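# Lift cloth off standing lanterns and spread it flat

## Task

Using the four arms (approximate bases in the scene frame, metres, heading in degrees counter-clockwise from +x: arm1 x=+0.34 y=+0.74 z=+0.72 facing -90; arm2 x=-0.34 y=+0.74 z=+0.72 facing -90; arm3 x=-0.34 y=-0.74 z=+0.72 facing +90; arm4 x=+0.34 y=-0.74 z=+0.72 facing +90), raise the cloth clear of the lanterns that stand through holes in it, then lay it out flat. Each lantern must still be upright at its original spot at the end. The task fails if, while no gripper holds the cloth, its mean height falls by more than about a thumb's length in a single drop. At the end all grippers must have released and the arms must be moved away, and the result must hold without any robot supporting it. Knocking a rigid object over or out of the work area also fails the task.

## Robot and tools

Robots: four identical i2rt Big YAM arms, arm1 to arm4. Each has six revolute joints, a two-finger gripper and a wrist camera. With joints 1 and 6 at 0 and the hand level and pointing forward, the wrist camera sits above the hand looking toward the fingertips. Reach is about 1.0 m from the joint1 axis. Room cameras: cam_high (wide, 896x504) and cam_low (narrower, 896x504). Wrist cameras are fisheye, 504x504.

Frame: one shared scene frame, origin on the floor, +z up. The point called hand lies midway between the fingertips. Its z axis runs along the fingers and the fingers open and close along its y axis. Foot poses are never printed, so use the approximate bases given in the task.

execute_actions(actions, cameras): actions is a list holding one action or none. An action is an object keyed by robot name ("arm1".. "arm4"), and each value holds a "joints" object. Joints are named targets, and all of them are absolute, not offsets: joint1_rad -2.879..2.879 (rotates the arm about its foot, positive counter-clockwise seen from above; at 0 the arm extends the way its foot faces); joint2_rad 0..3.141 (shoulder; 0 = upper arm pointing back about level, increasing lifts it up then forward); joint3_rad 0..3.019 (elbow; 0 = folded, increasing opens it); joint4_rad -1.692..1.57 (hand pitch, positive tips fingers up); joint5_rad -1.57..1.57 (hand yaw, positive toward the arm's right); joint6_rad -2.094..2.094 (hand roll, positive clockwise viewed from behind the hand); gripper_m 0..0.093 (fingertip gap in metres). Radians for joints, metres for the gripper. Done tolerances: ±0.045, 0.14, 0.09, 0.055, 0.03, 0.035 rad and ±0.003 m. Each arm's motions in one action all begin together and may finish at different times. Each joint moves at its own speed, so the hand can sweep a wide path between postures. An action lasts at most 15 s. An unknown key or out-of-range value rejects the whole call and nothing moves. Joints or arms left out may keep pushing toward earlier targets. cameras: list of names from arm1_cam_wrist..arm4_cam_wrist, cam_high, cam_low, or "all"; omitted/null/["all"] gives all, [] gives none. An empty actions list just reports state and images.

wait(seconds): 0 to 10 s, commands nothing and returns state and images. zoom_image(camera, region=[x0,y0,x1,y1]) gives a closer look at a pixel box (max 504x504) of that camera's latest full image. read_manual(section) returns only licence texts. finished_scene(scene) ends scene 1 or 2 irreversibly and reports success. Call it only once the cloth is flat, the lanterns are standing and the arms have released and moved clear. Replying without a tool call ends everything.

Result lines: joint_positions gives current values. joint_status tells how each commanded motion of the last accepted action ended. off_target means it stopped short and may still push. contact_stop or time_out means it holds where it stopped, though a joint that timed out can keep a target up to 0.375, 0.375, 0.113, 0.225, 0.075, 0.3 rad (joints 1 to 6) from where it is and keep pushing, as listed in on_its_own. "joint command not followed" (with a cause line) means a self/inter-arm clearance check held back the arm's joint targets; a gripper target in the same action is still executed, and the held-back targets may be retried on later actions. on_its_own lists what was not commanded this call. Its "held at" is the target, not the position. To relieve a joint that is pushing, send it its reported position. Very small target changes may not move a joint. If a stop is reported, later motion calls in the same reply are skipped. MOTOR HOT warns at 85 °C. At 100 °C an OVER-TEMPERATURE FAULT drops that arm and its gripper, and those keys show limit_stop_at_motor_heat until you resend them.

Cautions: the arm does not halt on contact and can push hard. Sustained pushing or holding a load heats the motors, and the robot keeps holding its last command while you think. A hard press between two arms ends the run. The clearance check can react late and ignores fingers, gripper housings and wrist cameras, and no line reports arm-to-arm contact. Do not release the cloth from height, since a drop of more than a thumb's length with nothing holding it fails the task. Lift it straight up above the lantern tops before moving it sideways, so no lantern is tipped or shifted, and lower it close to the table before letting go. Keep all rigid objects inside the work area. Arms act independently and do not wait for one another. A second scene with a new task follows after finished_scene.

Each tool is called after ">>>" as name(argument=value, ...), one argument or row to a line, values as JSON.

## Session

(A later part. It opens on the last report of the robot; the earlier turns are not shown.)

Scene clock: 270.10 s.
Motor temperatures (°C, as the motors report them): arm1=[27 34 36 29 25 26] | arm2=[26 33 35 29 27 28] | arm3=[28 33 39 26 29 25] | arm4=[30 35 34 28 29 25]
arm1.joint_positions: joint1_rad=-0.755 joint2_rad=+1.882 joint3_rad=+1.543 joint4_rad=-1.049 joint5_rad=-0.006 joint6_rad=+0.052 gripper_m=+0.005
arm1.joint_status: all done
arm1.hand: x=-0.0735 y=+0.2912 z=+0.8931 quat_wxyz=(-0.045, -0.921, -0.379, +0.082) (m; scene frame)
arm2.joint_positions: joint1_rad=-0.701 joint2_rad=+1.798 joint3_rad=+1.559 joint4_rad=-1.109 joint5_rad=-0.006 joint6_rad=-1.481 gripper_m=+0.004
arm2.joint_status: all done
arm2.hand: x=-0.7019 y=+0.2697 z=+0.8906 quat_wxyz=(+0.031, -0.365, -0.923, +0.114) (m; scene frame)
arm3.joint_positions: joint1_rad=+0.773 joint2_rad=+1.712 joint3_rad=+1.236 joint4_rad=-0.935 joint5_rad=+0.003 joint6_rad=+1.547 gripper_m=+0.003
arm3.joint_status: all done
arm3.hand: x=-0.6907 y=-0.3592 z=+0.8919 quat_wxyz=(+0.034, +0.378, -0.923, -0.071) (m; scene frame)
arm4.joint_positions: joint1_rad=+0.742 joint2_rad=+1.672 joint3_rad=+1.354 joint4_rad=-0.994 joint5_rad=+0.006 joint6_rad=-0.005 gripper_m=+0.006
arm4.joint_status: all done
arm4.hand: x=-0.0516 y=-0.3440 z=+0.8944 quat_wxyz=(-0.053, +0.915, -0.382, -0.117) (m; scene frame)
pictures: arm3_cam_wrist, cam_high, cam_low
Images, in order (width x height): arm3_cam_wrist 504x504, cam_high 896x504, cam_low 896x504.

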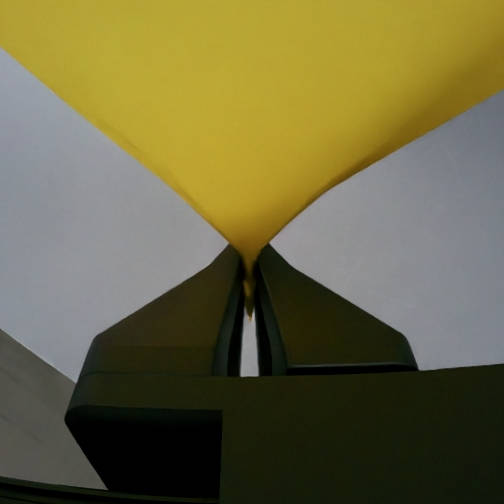

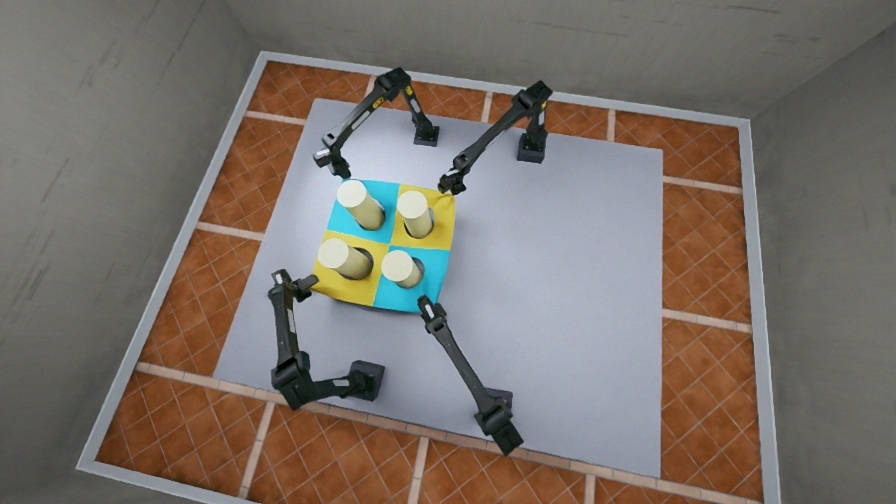

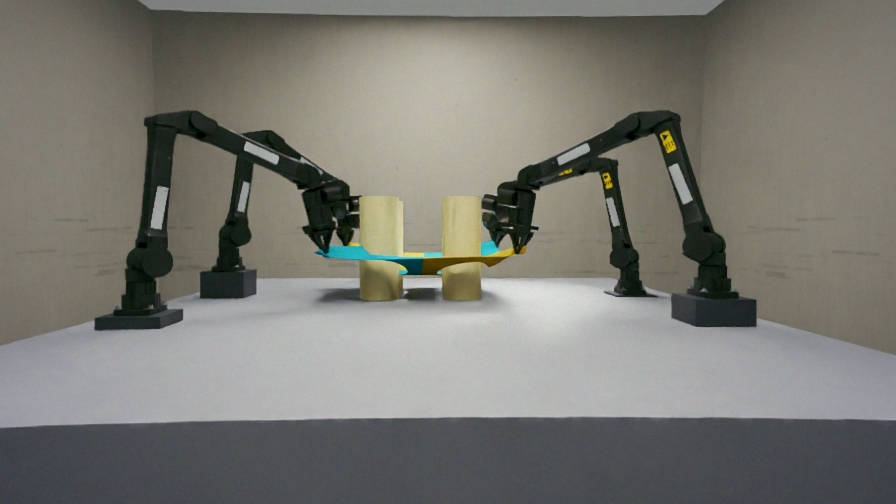

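>>> execute_actions(
  actions=[
    {"arm1":{"joints":{"joint2_rad":1.752,"joint4_rad":-1.07}},"arm2":{"joints":{"joint2_rad":1.674,"joint4_rad":-1.065}},"arm3":{"joints":{"joint1_rad":0.80,"joint2_rad":1.563,"joint4_rad":-0.945}},"arm4":{"joints":{"joint2_rad":1.535,"joint4_rad":-0.99}}},
  ],
  cameras=["cam_high","cam_low"],
)

>>> zoom_image(
  camera="cam_high",
  region=[290, 150, 490, 340],
)

Scene clock: 280.00 s.
Motor temperatures (°C, as the motors report them): arm1=[27 34 37 29 25 26] | arm2=[26 33 36 29 27 28] | arm3=[28 33 41 26 29 25] | arm4=[30 35 35 28 29 25]
arm1.joint_positions: joint1_rad=-0.755 joint2_rad=+1.750 joint3_rad=+1.543 joint4_rad=-1.049 joint5_rad=-0.006 joint6_rad=+0.052 gripper_m=+0.005
arm1.joint_status: all done
arm1.hand: x=-0.0727 y=+0.2926 z=+0.9701 quat_wxyz=(-0.073, -0.913, -0.376, +0.141) (m; scene frame)
arm2.joint_positions: joint1_rad=-0.701 joint2_rad=+1.663 joint3_rad=+1.559 joint4_rad=-1.077 joint5_rad=-0.006 joint6_rad=-1.481 gripper_m=+0.004
arm2.joint_status: all done
arm2.hand: x=-0.7005 y=+0.2712 z=+0.9709 quat_wxyz=(+0.055, -0.360, -0.911, +0.193) (m; scene frame)
arm3.joint_positions: joint1_rad=+0.782 joint2_rad=+1.550 joint3_rad=+1.236 joint4_rad=-0.937 joint5_rad=+0.005 joint6_rad=+1.547 gripper_m=+0.003
arm3.joint_status: all done
arm3.hand: x=-0.6943 y=-0.3603 z=+0.9730 quat_wxyz=(+0.062, +0.378, -0.912, -0.145) (m; scene frame)
arm4.joint_positions: joint1_rad=+0.742 joint2_rad=+1.534 joint3_rad=+1.354 joint4_rad=-0.987 joint5_rad=+0.005 joint6_rad=-0.005 gripper_m=+0.006
arm4.joint_status: all done
arm4.hand: x=-0.0482 y=-0.3477 z=+0.9684 quat_wxyz=(-0.081, +0.904, -0.378, -0.184) (m; scene frame)
pictures: cam_high, cam_low
Images, in order (width x height): cam_high 896x504, cam_low 896x504.

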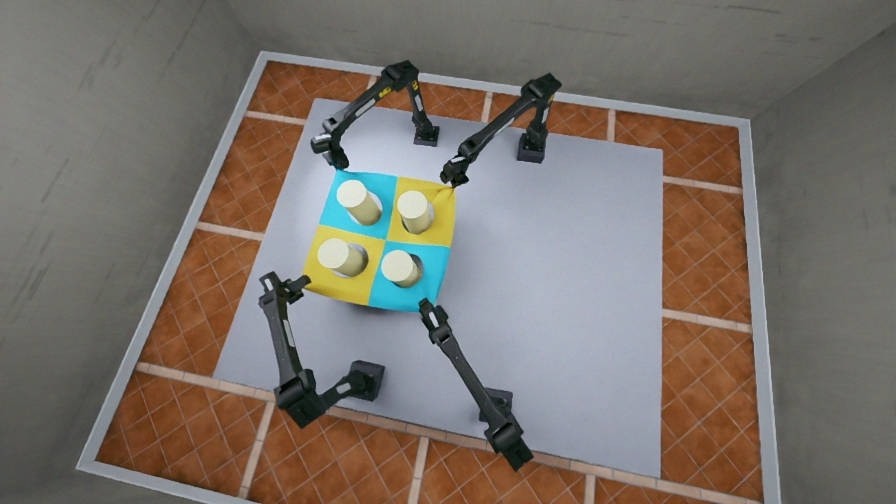

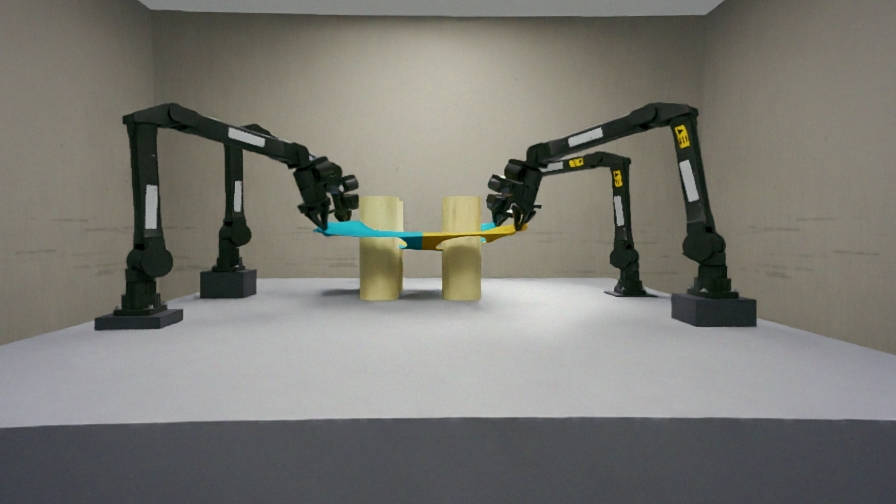

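Region (290, 150, 490, 340) of cam_high's 896x504 image, scaled by 2.520, with more detail than that image has; it fills the top 479 rows of this view, and the rest is white.

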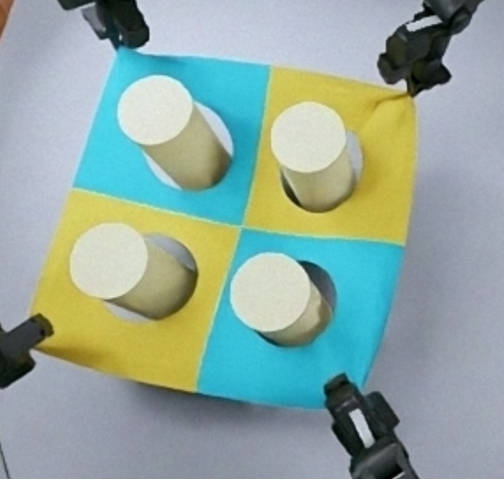

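>>> execute_actions(
  actions=[
    {"arm1":{"joints":{"joint2_rad":1.623,"joint4_rad":-1.005}},"arm2":{"joints":{"joint1_rad":-0.725,"joint2_rad":1.555,"joint4_rad":-0.985}},"arm3":{"joints":{"joint2_rad":1.413,"joint4_rad":-0.89}},"arm4":{"joints":{"joint2_rad":1.40,"joint4_rad":-0.9}}},
  ],
  cameras=["cam_high","cam_low"],
)

>>> zoom_image(
  camera="cam_high",
  region=[280, 150, 480, 340],
)

Scene clock: 290.30 s.
Motor temperatures (°C, as the motors report them): arm1=[27 34 38 29 25 26] | arm2=[26 32 37 29 27 28] | arm3=[28 33 42 26 29 25] | arm4=[30 35 36 28 29 25]
arm1.joint_positions: joint1_rad=-0.755 joint2_rad=+1.623 joint3_rad=+1.543 joint4_rad=-1.008 joint5_rad=-0.005 joint6_rad=+0.052 gripper_m=+0.005
arm1.joint_status: all done
arm1.hand: x=-0.0719 y=+0.2944 z=+1.0486 quat_wxyz=(-0.107, -0.898, -0.369, +0.216) (m; scene frame)
arm2.joint_positions: joint1_rad=-0.702 joint2_rad=+1.548 joint3_rad=+1.559 joint4_rad=-0.998 joint5_rad=-0.007 joint6_rad=-1.481 gripper_m=+0.004
arm2.joint_status: all done
arm2.hand: x=-0.7007 y=+0.2719 z=+1.0466 quat_wxyz=(+0.081, -0.351, -0.889, +0.283) (m; scene frame)
arm3.joint_positions: joint1_rad=+0.782 joint2_rad=+1.401 joint3_rad=+1.236 joint4_rad=-0.909 joint5_rad=+0.005 joint6_rad=+1.547 gripper_m=+0.003
arm3.joint_status: all done
arm3.hand: x=-0.6911 y=-0.3620 z=+1.0505 quat_wxyz=(+0.093, +0.370, -0.896, -0.226) (m; scene frame)
arm4.joint_positions: joint1_rad=+0.742 joint2_rad=+1.402 joint3_rad=+1.354 joint4_rad=-0.904 joint5_rad=+0.004 joint6_rad=-0.005 gripper_m=+0.006
arm4.joint_status: all done
arm4.hand: x=-0.0491 y=-0.3471 z=+1.0480 quat_wxyz=(-0.121, +0.879, -0.367, -0.280) (m; scene frame)
pictures: cam_high, cam_low
Images, in order (width x height): cam_high 896x504, cam_low 896x504.

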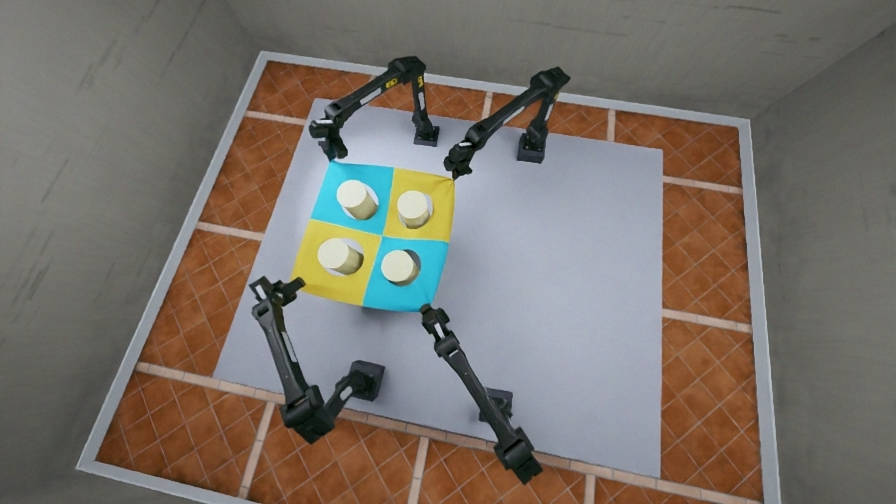

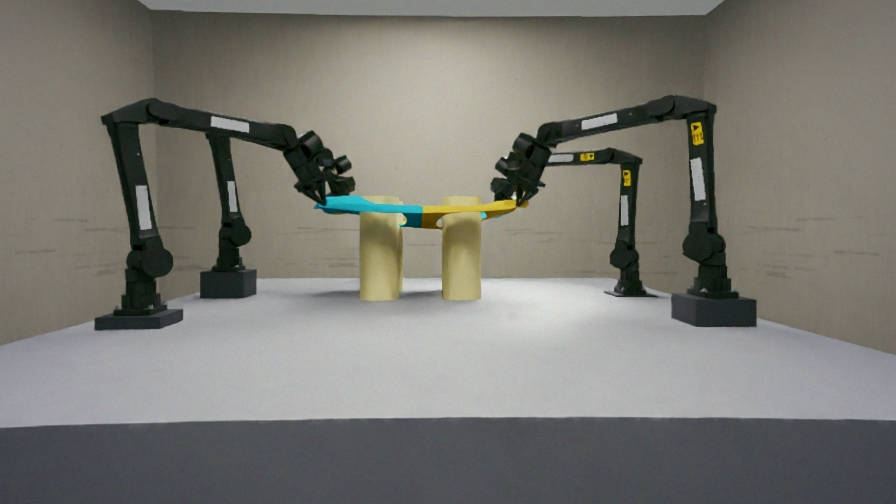

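Region (280, 150, 480, 340) of cam_high's 896x504 image, scaled by 2.520, with more detail than that image has; it fills the top 479 rows of this view, and the rest is white.

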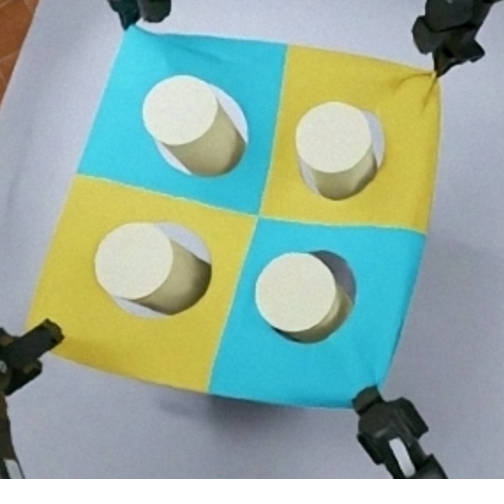

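>>> execute_actions(
  actions=[
    {"arm1":{"joints":{"joint2_rad":1.507,"joint4_rad":-0.905}},"arm2":{"joints":{"joint2_rad":1.452,"joint4_rad":-0.86}},"arm3":{"joints":{"joint2_rad":1.283,"joint4_rad":-0.785}},"arm4":{"joints":{"joint2_rad":1.287,"joint4_rad":-0.77}}},
  ],
  cameras=["cam_high","cam_low"],
)

Scene clock: 295.63 s.
Motor temperatures (°C, as the motors report them): arm1=[27 34 39 29 25 26] | arm2=[26 32 37 29 27 28] | arm3=[28 33 43 27 29 25] | arm4=[30 35 36 28 29 25]
arm1.joint_positions: joint1_rad=-0.755 joint2_rad=+1.512 joint3_rad=+1.543 joint4_rad=-0.911 joint5_rad=-0.004 joint6_rad=+0.052 gripper_m=+0.005
arm1.joint_status: all done
arm1.hand: x=-0.0730 y=+0.2939 z=+1.1264 quat_wxyz=(-0.149, -0.870, -0.358, +0.306) (m; scene frame)
arm2.joint_positions: joint1_rad=-0.703 joint2_rad=+1.447 joint3_rad=+1.559 joint4_rad=-0.875 joint5_rad=-0.007 joint6_rad=-1.481 gripper_m=+0.004
arm2.joint_status: all done
arm2.hand: x=-0.7008 y=+0.2717 z=+1.1242 quat_wxyz=(+0.111, -0.336, -0.853, +0.384) (m; scene frame)
arm3.joint_positions: joint1_rad=+0.782 joint2_rad=+1.271 joint3_rad=+1.236 joint4_rad=-0.806 joint5_rad=+0.005 joint6_rad=+1.547 gripper_m=+0.003
arm3.joint_status: all done
arm3.hand: x=-0.6916 y=-0.3597 z=+1.1294 quat_wxyz=(+0.133, +0.356, -0.864, -0.329) (m; scene frame)
arm4.joint_positions: joint1_rad=+0.742 joint2_rad=+1.295 joint3_rad=+1.354 joint4_rad=-0.779 joint5_rad=+0.003 joint6_rad=-0.005 gripper_m=+0.006
arm4.joint_status: all done
arm4.hand: x=-0.0500 y=-0.3466 z=+1.1251 quat_wxyz=(-0.162, +0.840, -0.351, -0.380) (m; scene frame)
pictures: cam_high, cam_low
Images, in order (width x height): cam_high 896x504, cam_low 896x504.

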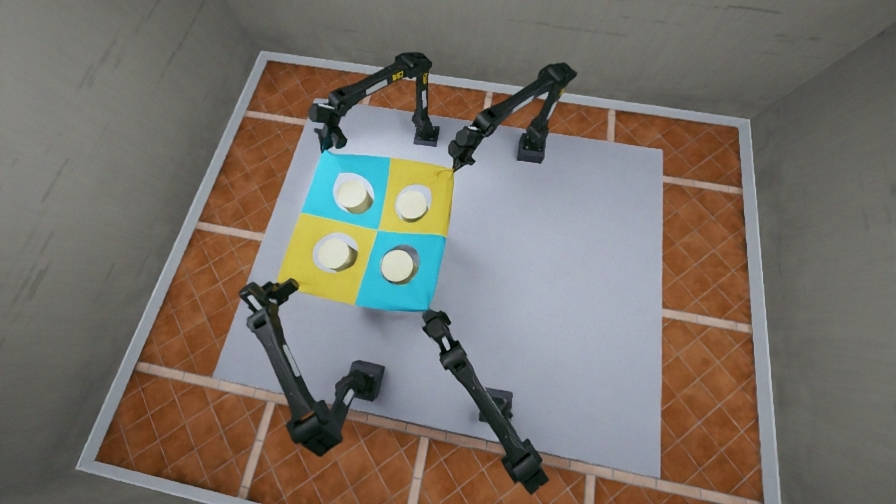

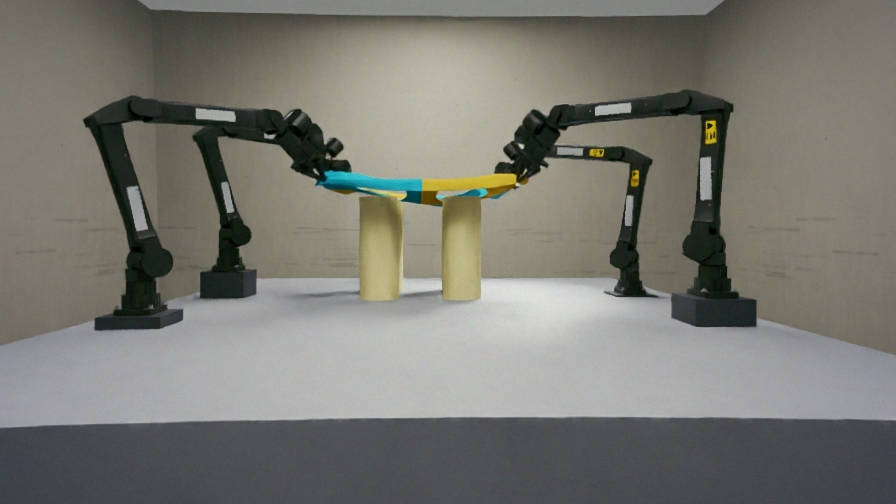

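>>> execute_actions(
  actions=[
    {"arm1":{"joints":{"joint2_rad":1.422,"joint3_rad":1.71,"joint4_rad":-0.862}},"arm2":{"joints":{"joint2_rad":1.407,"joint3_rad":1.785,"joint4_rad":-0.85}},"arm3":{"joints":{"joint2_rad":1.2,"joint3_rad":1.445,"joint4_rad":-0.83}},"arm4":{"joints":{"joint2_rad":1.255,"joint3_rad":1.61,"joint4_rad":-0.835}}},
  ],
)

Scene clock: 338.07 s.
Motor temperatures (°C, as the motors report them): arm1=[27 34 42 29 25 26] | arm2=[26 32 39 30 27 28] | arm3=[28 32 47 27 29 25] | arm4=[30 34 38 28 29 25]
arm1.joint_positions: joint1_rad=-0.755 joint2_rad=+1.429 joint3_rad=+1.664 joint4_rad=-0.871 joint5_rad=-0.004 joint6_rad=+0.052 gripper_m=+0.005
arm1.joint_status: all done
arm1.hand: x=-0.0726 y=+0.2952 z=+1.2493 quat_wxyz=(-0.197, -0.825, -0.339, +0.407) (m; scene frame)
arm2.joint_positions: joint1_rad=-0.703 joint2_rad=+1.401 joint3_rad=+1.742 joint4_rad=-0.864 joint5_rad=-0.008 joint6_rad=-1.481 gripper_m=+0.004
arm2.joint_status: all done
arm2.hand: x=-0.6981 y=+0.2745 z=+1.2571 quat_wxyz=(+0.141, -0.316, -0.802, +0.487) (m; scene frame)
arm3.joint_positions: joint1_rad=+0.782 joint2_rad=+1.190 joint3_rad=+1.400 joint4_rad=-0.827 joint5_rad=+0.006 joint6_rad=+1.548 gripper_m=+0.003
arm3.joint_status: all done
arm3.hand: x=-0.6887 y=-0.3597 z=+1.2589 quat_wxyz=(+0.170, +0.337, -0.823, -0.426) (m; scene frame)
arm4.joint_positions: joint1_rad=+0.742 joint2_rad=+1.269 joint3_rad=+1.564 joint4_rad=-0.821 joint5_rad=+0.003 joint6_rad=-0.005 gripper_m=+0.006
arm4.joint_status: all done
arm4.hand: x=-0.0516 y=-0.3450 z=+1.2511 quat_wxyz=(-0.196, +0.800, -0.334, -0.459) (m; scene frame)
pictures: arm1_cam_wrist, arm2_cam_wrist, arm3_cam_wrist, arm4_cam_wrist, cam_high, cam_low
Images, in order (width x height): arm1_cam_wrist 504x504, arm2_cam_wrist 504x504, arm3_cam_wrist 504x504, arm4_cam_wrist 504x504, cam_high 896x504, cam_low 896x504.

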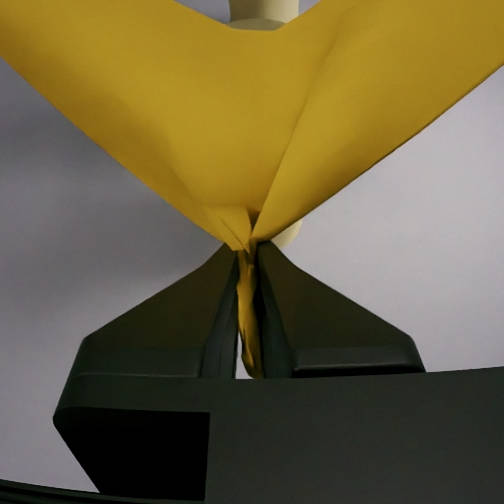

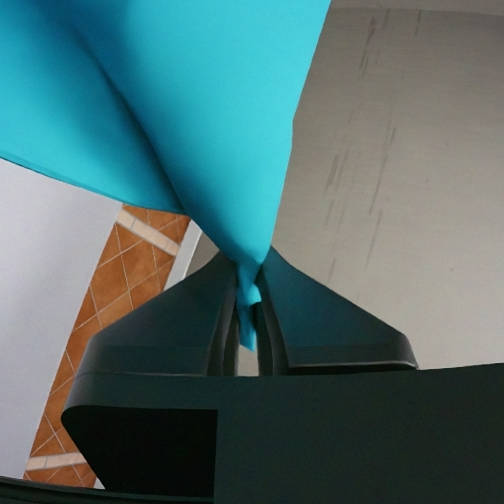

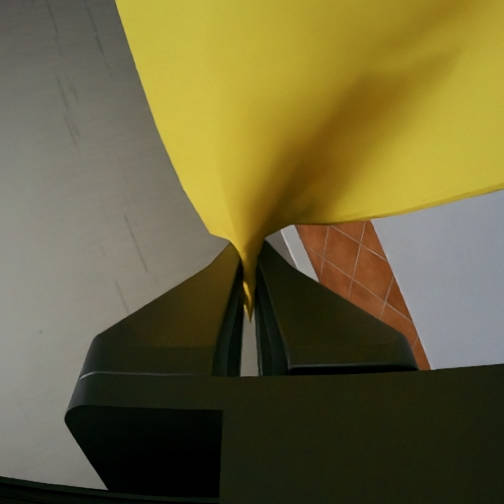

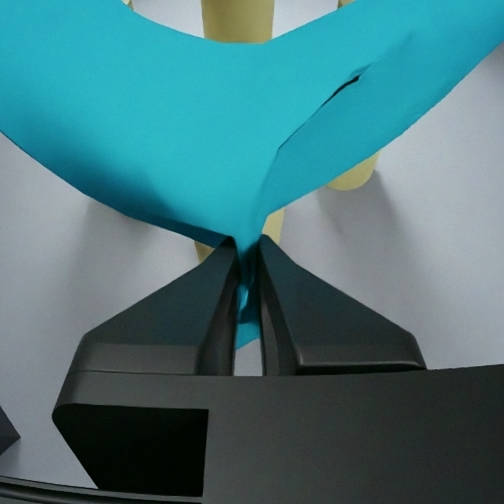

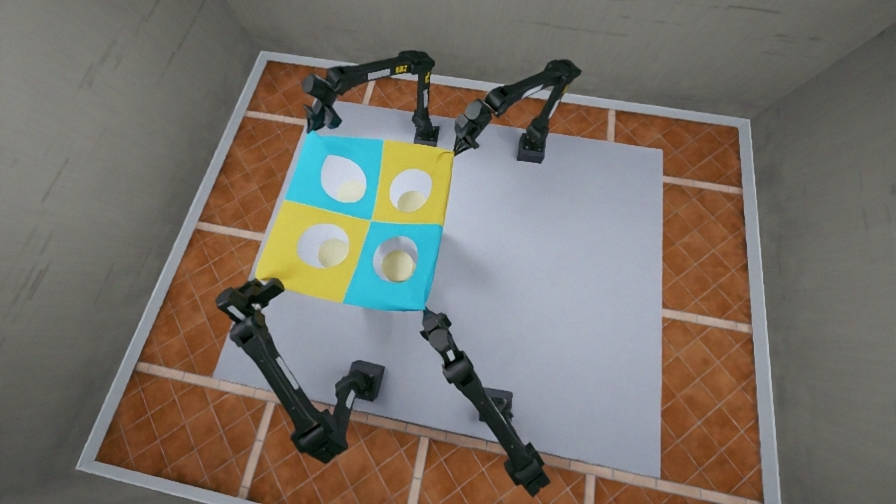

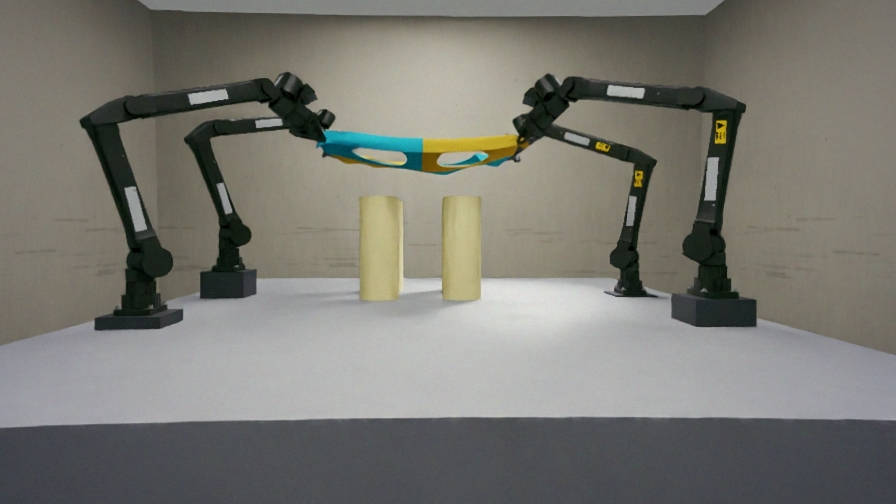

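>>> execute_actions(
  actions=[
    {"arm1":{"joints":{"joint1_rad":-0.588,"joint2_rad":1.235,"joint6_rad":0.219}},"arm2":{"joints":{"joint1_rad":-0.525,"joint2_rad":1.255,"joint6_rad":-1.303}},"arm3":{"joints":{"joint1_rad":0.586,"joint2_rad":0.994,"joint6_rad":1.352}},"arm4":{"joints":{"joint1_rad":0.561,"joint2_rad":1.08,"joint6_rad":-0.186}}},
  ],
  cameras=["cam_high","cam_low","arm3_cam_wrist"],
)

Scene clock: 377.43 s.
Motor temperatures (°C, as the motors report them): arm1=[27 33 49 29 25 26] | arm2=[26 31 43 30 27 28] | arm3=[28 32 52 27 29 25] | arm4=[30 34 43 28 29 25]
arm1.joint_positions: joint1_rad=-0.577 joint2_rad=+1.248 joint3_rad=+1.674 joint4_rad=-0.870 joint5_rad=-0.004 joint6_rad=+0.212 gripper_m=+0.005
arm1.joint_status: all done
arm1.hand: x=+0.0498 y=+0.2890 z=+1.3551 quat_wxyz=(-0.310, -0.778, -0.328, +0.437) (m; scene frame)
arm2.joint_positions: joint1_rad=-0.507 joint2_rad=+1.245 joint3_rad=+1.750 joint4_rad=-0.860 joint5_rad=-0.007 joint6_rad=-1.317 gripper_m=+0.004
arm2.joint_status: all done
arm2.hand: x=-0.5681 y=+0.2731 z=+1.3450 quat_wxyz=(+0.061, -0.286, -0.765, +0.573) (m; scene frame)
arm3.joint_positions: joint1_rad=+0.569 joint2_rad=+0.999 joint3_rad=+1.407 joint4_rad=-0.827 joint5_rad=+0.007 joint6_rad=+1.362 gripper_m=+0.003
arm3.joint_status: all done
arm3.hand: x=-0.5641 y=-0.3500 z=+1.3502 quat_wxyz=(+0.095, +0.306, -0.782, -0.534) (m; scene frame)
arm4.joint_positions: joint1_rad=+0.553 joint2_rad=+1.099 joint3_rad=+1.570 joint4_rad=-0.825 joint5_rad=+0.002 joint6_rad=-0.171 gripper_m=+0.006
arm4.joint_status: all done
arm4.hand: x=+0.0686 y=-0.3390 z=+1.3378 quat_wxyz=(-0.313, +0.754, -0.325, -0.478) (m; scene frame)
pictures: arm3_cam_wrist, cam_high, cam_low
Images, in order (width x height): arm3_cam_wrist 504x504, cam_high 896x504, cam_low 896x504.

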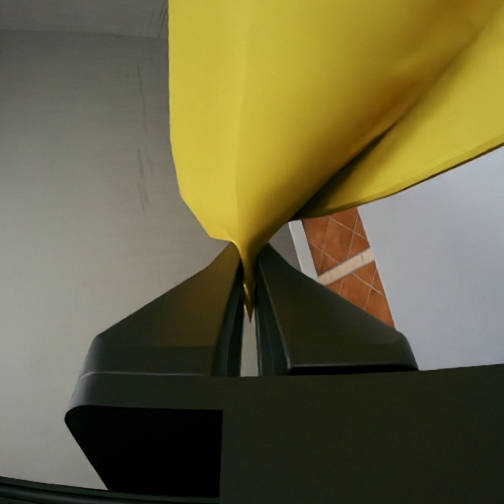

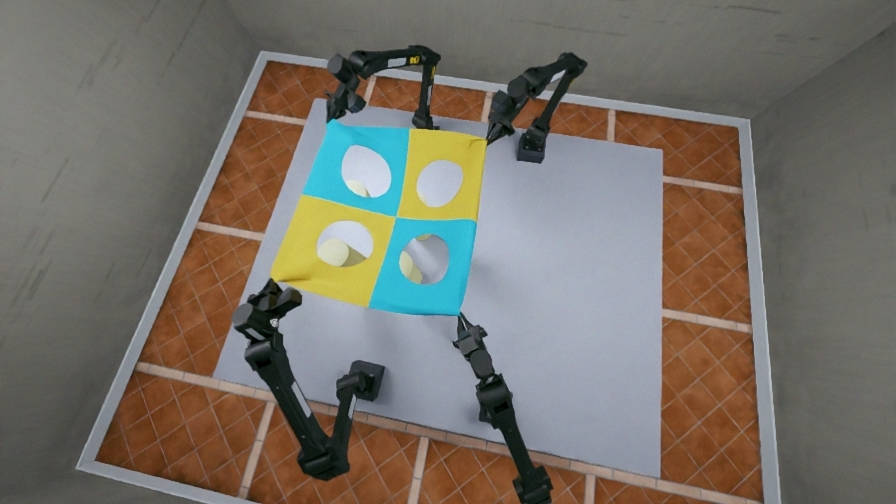

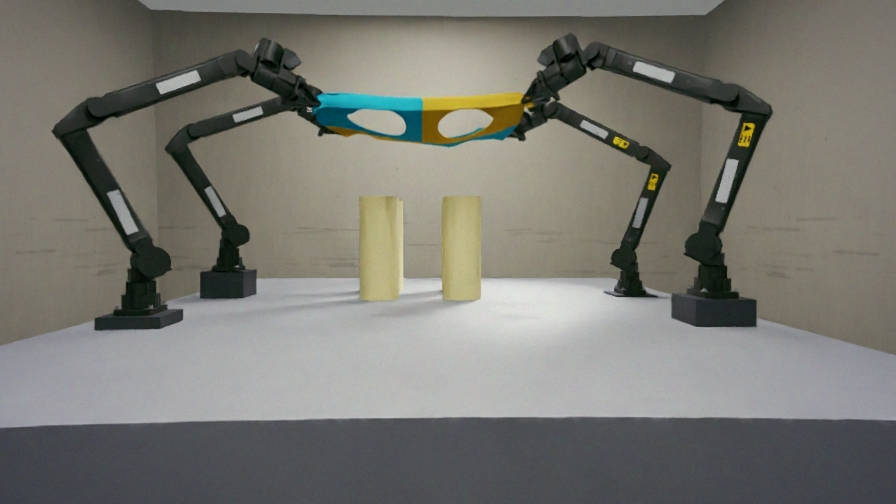

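>>> execute_actions(
  actions=[
    {"arm1":{"joints":{"joint1_rad":-0.36,"joint2_rad":1.11,"joint6_rad":0.453}},"arm2":{"joints":{"joint1_rad":-0.298,"joint2_rad":1.16,"joint6_rad":-1.064}},"arm3":{"joints":{"joint1_rad":0.312,"joint2_rad":0.86,"joint6_rad":1.067}},"arm4":{"joints":{"joint1_rad":0.303,"joint2_rad":0.955,"joint6_rad":-0.447}}},
  ],
  cameras=[],
)

>>> execute_actions(
  actions=[
    {"arm1":{"joints":{"joint1_rad":0.262,"joint2_rad":1.10,"joint6_rad":1.077}},"arm2":{"joints":{"joint1_rad":0.298,"joint2_rad":1.2,"joint6_rad":-0.467}},"arm3":{"joints":{"joint1_rad":-0.42,"joint2_rad":0.93,"joint6_rad":0.333}},"arm4":{"joints":{"joint1_rad":-0.398,"joint2_rad":0.985,"joint6_rad":-1.151}}},
  ],
  cameras=["cam_high","cam_low"],
)

Scene clock: 391.20 s.
Motor temperatures (°C, as the motors report them): arm1=[27 33 48 29 25 26] | arm2=[26 31 43 30 27 28] | arm3=[28 31 52 27 29 25] | arm4=[30 34 43 28 29 25]
arm1.joint_positions: joint1_rad=-0.351 joint2_rad=+1.126 joint3_rad=+1.674 joint4_rad=-0.870 joint5_rad=-0.002 joint6_rad=+0.446 gripper_m=+0.005
arm1.joint_status: all done
arm1.hand: x=+0.1767 y=+0.2905 z=+1.4145 quat_wxyz=(-0.439, -0.748, -0.312, +0.389) (m; scene frame)
arm2.joint_positions: joint1_rad=-0.280 joint2_rad=+1.169 joint3_rad=+1.750 joint4_rad=-0.860 joint5_rad=-0.007 joint6_rad=-1.079 gripper_m=+0.004
arm2.joint_status: all done
arm2.hand: x=-0.4461 y=+0.2684 z=+1.3810 quat_wxyz=(-0.075, -0.282, -0.744, +0.602) (m; scene frame)
arm3.joint_positions: joint1_rad=+0.302 joint2_rad=+0.869 joint3_rad=+1.407 joint4_rad=-0.827 joint5_rad=+0.007 joint6_rad=+1.079 gripper_m=+0.003
arm3.joint_status: all done
arm3.hand: x=-0.4382 y=-0.3551 z=+1.4010 quat_wxyz=(-0.060, +0.299, -0.747, -0.591) (m; scene frame)
arm4.joint_positions: joint1_rad=+0.302 joint2_rad=+0.975 joint3_rad=+1.570 joint4_rad=-0.826 joint5_rad=-0.001 joint6_rad=-0.431 gripper_m=+0.006
arm4.joint_status: all done
arm4.hand: x=+0.1961 y=-0.3420 z=+1.3909 quat_wxyz=(-0.459, +0.722, -0.306, -0.418) (m; scene frame)
pictures: none
No camera images: the call's "cameras" was empty. Leave "cameras" out to get every camera's image.

Scene clock: 392.90 s.
Motor temperatures (°C, as the motors report them): arm1=[27 33 48 29 25 26] | arm2=[26 31 43 30 27 28] | arm3=[28 31 52 27 29 25] | arm4=[30 34 43 28 29 25]
arm1.joint_positions: joint1_rad=+0.253 joint2_rad=+1.125 joint3_rad=+1.674 joint4_rad=-0.870 joint5_rad=+0.004 joint6_rad=+1.069 gripper_m=+0.005
arm1.joint_status: all done
arm1.hand: x=+0.4608 y=+0.2816 z=+1.4155 quat_wxyz=(-0.583, -0.750, -0.303, +0.070) (m; scene frame)
arm2.joint_positions: joint1_rad=+0.302 joint2_rad=+1.197 joint3_rad=+1.750 joint4_rad=-0.860 joint5_rad=-0.004 joint6_rad=-0.482 gripper_m=+0.004
arm2.joint_status: all done
arm2.hand: x=-0.1600 y=+0.2690 z=+1.3651 quat_wxyz=(-0.385, -0.290, -0.751, +0.451) (m; scene frame)
arm3.joint_positions: joint1_rad=-0.422 joint2_rad=+0.945 joint3_rad=+1.407 joint4_rad=-0.827 joint5_rad=+0.007 joint6_rad=+0.344 gripper_m=+0.003
arm3.joint_status: all done
arm3.hand: x=-0.1468 y=-0.3481 z=+1.3691 quat_wxyz=(-0.416, +0.315, -0.766, -0.376) (m; scene frame)
arm4.joint_positions: joint1_rad=-0.380 joint2_rad=+0.989 joint3_rad=+1.570 joint4_rad=-0.826 joint5_rad=-0.007 joint6_rad=-1.134 gripper_m=+0.006
arm4.joint_status: all done
arm4.hand: x=+0.4794 y=-0.3370 z=+1.3857 quat_wxyz=(-0.615, +0.729, -0.299, -0.030) (m; scene frame)
pictures: cam_high, cam_low
Images, in order (width x height): cam_high 896x504, cam_low 896x504.

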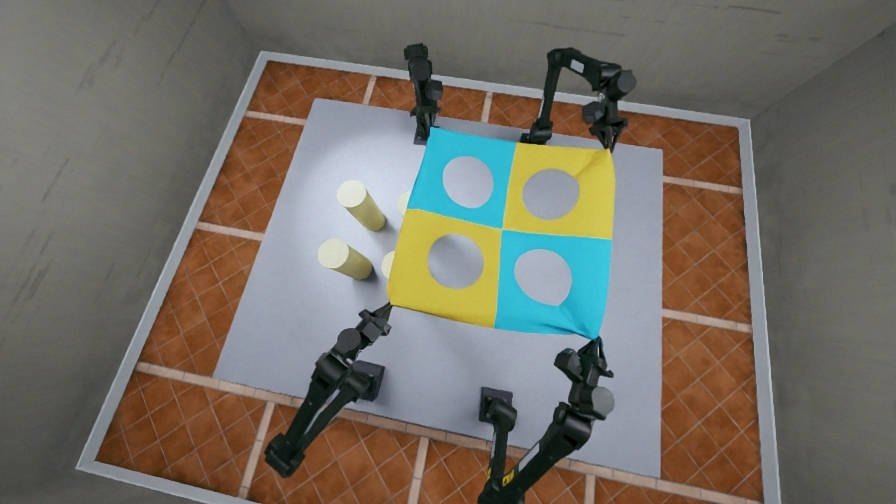

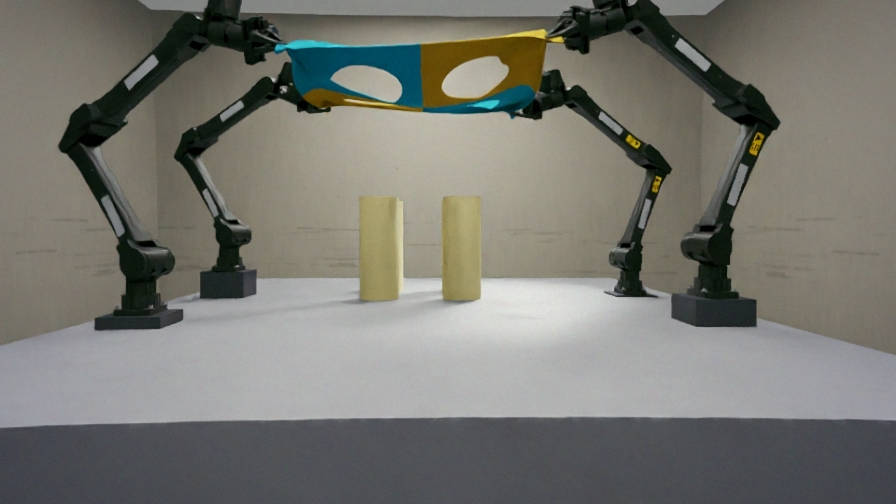

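>>> execute_actions(
  actions=[
    {"arm1":{"joints":{"joint1_rad":0.595,"joint2_rad":1.285,"joint6_rad":1.40}},"arm2":{"joints":{"joint1_rad":0.598,"joint2_rad":1.375,"joint6_rad":-0.165}},"arm3":{"joints":{"joint1_rad":-0.745,"joint2_rad":1.15,"joint6_rad":0.01}},"arm4":{"joints":{"joint1_rad":-0.752,"joint2_rad":1.18,"joint6_rad":-1.5}}},
  ],
  cameras=["cam_high"],
)

Scene clock: 412.30 s.
Motor temperatures (°C, as the motors report them): arm1=[27 32 48 29 25 26] | arm2=[26 31 43 30 27 28] | arm3=[28 31 52 27 29 25] | arm4=[30 33 43 28 29 25]
arm1.joint_positions: joint1_rad=+0.588 joint2_rad=+1.301 joint3_rad=+1.674 joint4_rad=-0.870 joint5_rad=+0.008 joint6_rad=+1.392 gripper_m=+0.005
arm1.joint_status: all done
arm1.hand: x=+0.6503 y=+0.2826 z=+1.3278 quat_wxyz=(-0.503, -0.794, -0.326, -0.104) (m; scene frame)
arm2.joint_positions: joint1_rad=+0.611 joint2_rad=+1.404 joint3_rad=+1.750 joint4_rad=-0.860 joint5_rad=-0.004 joint6_rad=-0.180 gripper_m=+0.004
arm2.joint_status: all done
arm2.hand: x=+0.0325 y=+0.2674 z=+1.2529 quat_wxyz=(-0.428, -0.309, -0.806, +0.268) (m; scene frame)
arm3.joint_positions: joint1_rad=-0.760 joint2_rad=+1.176 joint3_rad=+1.407 joint4_rad=-0.827 joint5_rad=+0.005 joint6_rad=+0.022 gripper_m=+0.003
arm3.joint_status: all done
arm3.hand: x=+0.0305 y=-0.3689 z=+1.2636 quat_wxyz=(-0.425, +0.333, -0.822, -0.181) (m; scene frame)
arm4.joint_positions: joint1_rad=-0.739 joint2_rad=+1.186 joint3_rad=+1.573 joint4_rad=-0.834 joint5_rad=-0.012 joint6_rad=-1.484 gripper_m=+0.006
arm4.joint_status: all done
arm4.hand: x=+0.6690 y=-0.3445 z=+1.2967 quat_wxyz=(-0.509, +0.782, -0.323, +0.157) (m; scene frame)
pictures: cam_high
Images, in order (width x height): cam_high 896x504.

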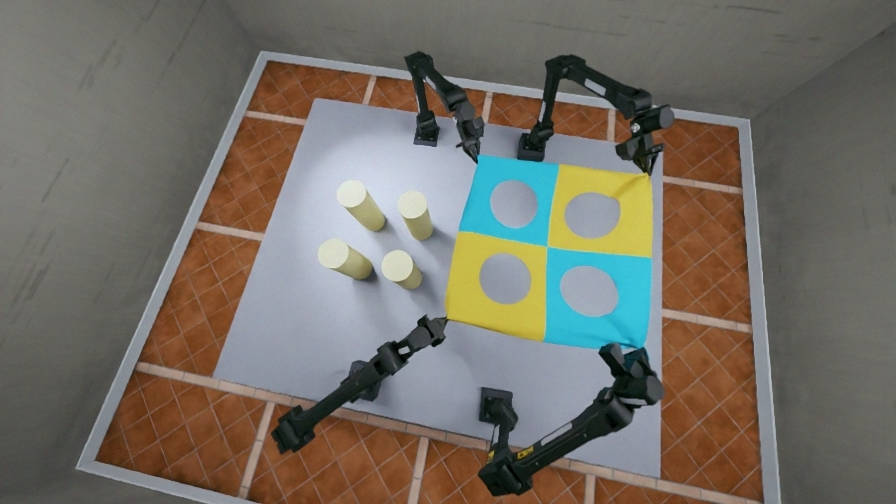

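>>> execute_actions(
  actions=[
    {"arm1":{"joints":{"joint1_rad":0.605,"joint2_rad":1.93,"joint3_rad":1.375,"joint4_rad":-0.96}},"arm2":{"joints":{"joint1_rad":0.585,"joint2_rad":1.92,"joint3_rad":1.55,"joint4_rad":-1.13}},"arm3":{"joints":{"joint1_rad":-0.73,"joint2_rad":1.87,"joint3_rad":1.225,"joint4_rad":-0.87}},"arm4":{"joints":{"joint2_rad":1.795,"joint3_rad":1.285,"joint4_rad":-1.0}}},
  ],
)

Scene clock: 436.43 s.
Motor temperatures (°C, as the motors report them): arm1=[27 33 49 29 25 26] | arm2=[26 32 44 30 27 28] | arm3=[28 32 53 27 29 25] | arm4=[30 34 43 28 29 25]
arm1.joint_positions: joint1_rad=+0.588 joint2_rad=+1.945 joint3_rad=+1.343 joint4_rad=-0.949 joint5_rad=+0.009 joint6_rad=+1.393 gripper_m=+0.005
arm1.joint_status: all done
arm1.hand: x=+0.6421 y=+0.2917 z=+0.7885 quat_wxyz=(-0.014, -0.924, -0.381, +0.003) (m; scene frame)
arm2.joint_positions: joint1_rad=+0.598 joint2_rad=+1.934 joint3_rad=+1.525 joint4_rad=-1.113 joint5_rad=-0.004 joint6_rad=-0.179 gripper_m=+0.004
arm2.joint_status: all done
arm2.hand: x=+0.0113 y=+0.2721 z=+0.7921 quat_wxyz=(-0.019, -0.369, -0.929, +0.018) (m; scene frame)
arm3.joint_positions: joint1_rad=-0.740 joint2_rad=+1.885 joint3_rad=+1.220 joint4_rad=-0.855 joint5_rad=+0.005 joint6_rad=+0.021 gripper_m=+0.003
arm3.joint_status: all done
arm3.hand: x=+0.0207 y=-0.3655 z=+0.7963 quat_wxyz=(-0.018, +0.386, -0.922, -0.005) (m; scene frame)
arm4.joint_positions: joint1_rad=-0.734 joint2_rad=+1.816 joint3_rad=+1.260 joint4_rad=-0.989 joint5_rad=-0.014 joint6_rad=-1.484 gripper_m=+0.006
arm4.joint_status: all done
arm4.hand: x=+0.6625 y=-0.3484 z=+0.7857 quat_wxyz=(-0.015, +0.924, -0.383, -0.003) (m; scene frame)
pictures: arm1_cam_wrist, arm2_cam_wrist, arm3_cam_wrist, arm4_cam_wrist, cam_high, cam_low
Images, in order (width x height): arm1_cam_wrist 504x504, arm2_cam_wrist 504x504, arm3_cam_wrist 504x504, arm4_cam_wrist 504x504, cam_high 896x504, cam_low 896x504.

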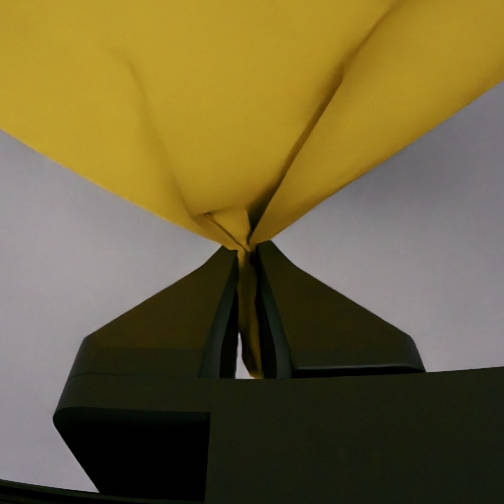

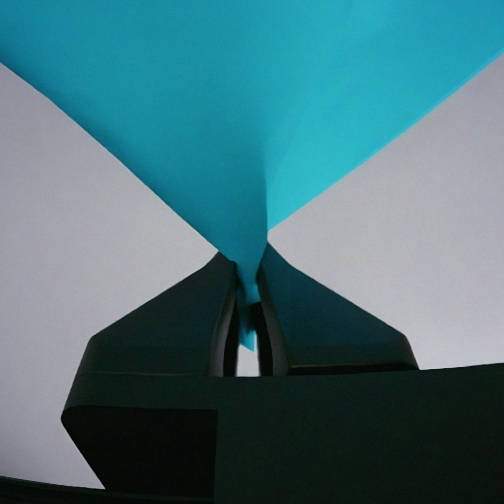

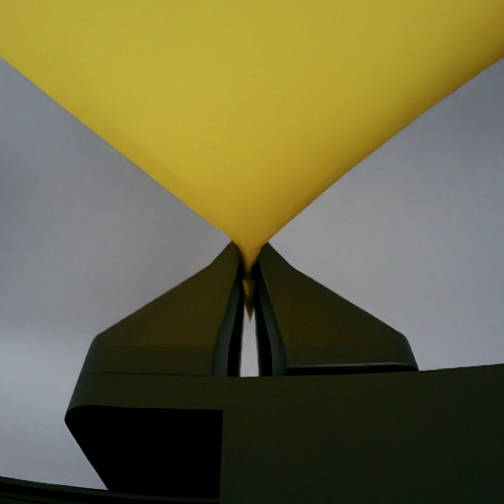

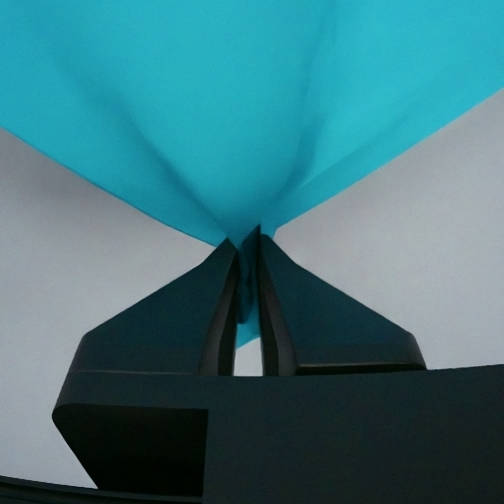

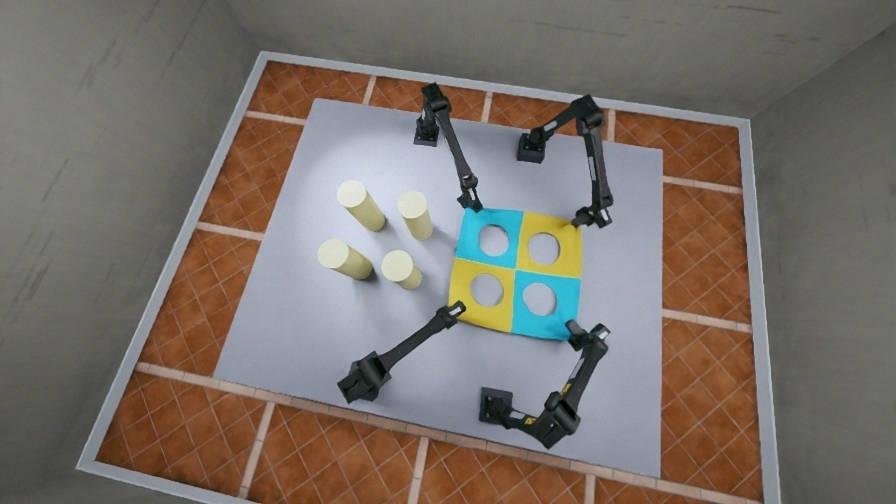

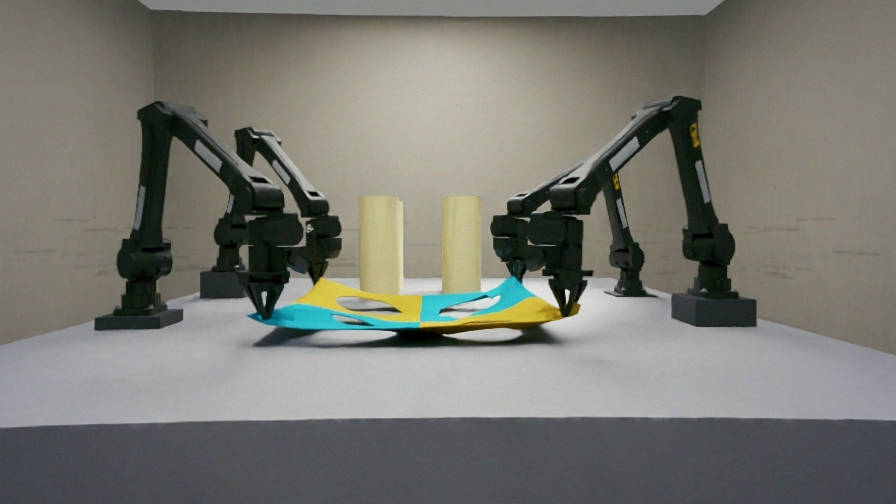

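>>> execute_actions(
  actions=[
    {"arm1":{"joints":{"joint1_rad":0.615,"joint2_rad":2.01,"joint4_rad":-0.89}},"arm2":{"joints":{"joint2_rad":2.0}},"arm3":{"joints":{"joint2_rad":1.968,"joint4_rad":-0.835}},"arm4":{"joints":{"joint1_rad":-0.76,"joint2_rad":1.875,"joint4_rad":-0.94}}},
  ],
  cameras=["cam_low"],
)

Scene clock: 444.50 s.
Motor temperatures (°C, as the motors report them): arm1=[27 34 47 29 25 26] | arm2=[26 33 43 30 27 28] | arm3=[28 33 50 27 29 25] | arm4=[30 35 42 28 29 25]
arm1.joint_positions: joint1_rad=+0.589 joint2_rad=+2.001 joint3_rad=+1.343 joint4_rad=-0.896 joint5_rad=+0.009 joint6_rad=+1.393 gripper_m=+0.005
arm1.joint_status: all done
arm1.hand: x=+0.6453 y=+0.2880 z=+0.7598 quat_wxyz=(-0.012, -0.924, -0.382, +0.003) (m; scene frame)
arm2.joint_positions: joint1_rad=+0.598 joint2_rad=+1.977 joint3_rad=+1.525 joint4_rad=-1.113 joint5_rad=-0.004 joint6_rad=-0.179 gripper_m=+0.004
arm2.joint_status: all done
arm2.hand: x=+0.0090 y=+0.2746 z=+0.7680 quat_wxyz=(+0.000, -0.369, -0.929, +0.006) (m; scene frame)
arm3.joint_positions: joint1_rad=-0.740 joint2_rad=+1.965 joint3_rad=+1.220 joint4_rad=-0.835 joint5_rad=+0.005 joint6_rad=+0.021 gripper_m=+0.003
arm3.joint_status: all done
arm3.hand: x=+0.0149 y=-0.3717 z=+0.7574 quat_wxyz=(+0.009, +0.386, -0.922, +0.007) (m; scene frame)
arm4.joint_positions: joint1_rad=-0.734 joint2_rad=+1.870 joint3_rad=+1.260 joint4_rad=-0.953 joint5_rad=-0.014 joint6_rad=-1.484 gripper_m=+0.006
arm4.joint_status: all done
arm4.hand: x=+0.6645 y=-0.3461 z=+0.7593 quat_wxyz=(-0.006, +0.924, -0.383, -0.005) (m; scene frame)
pictures: cam_low
Images, in order (width x height): cam_low 896x504.

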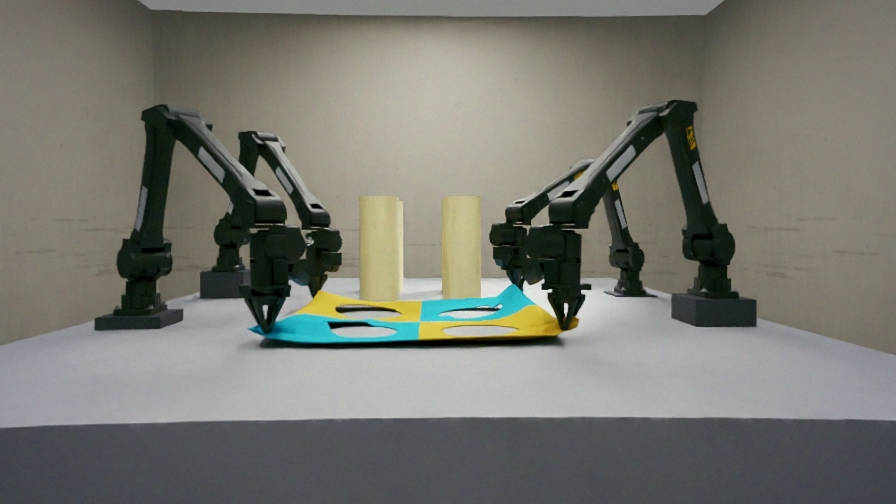

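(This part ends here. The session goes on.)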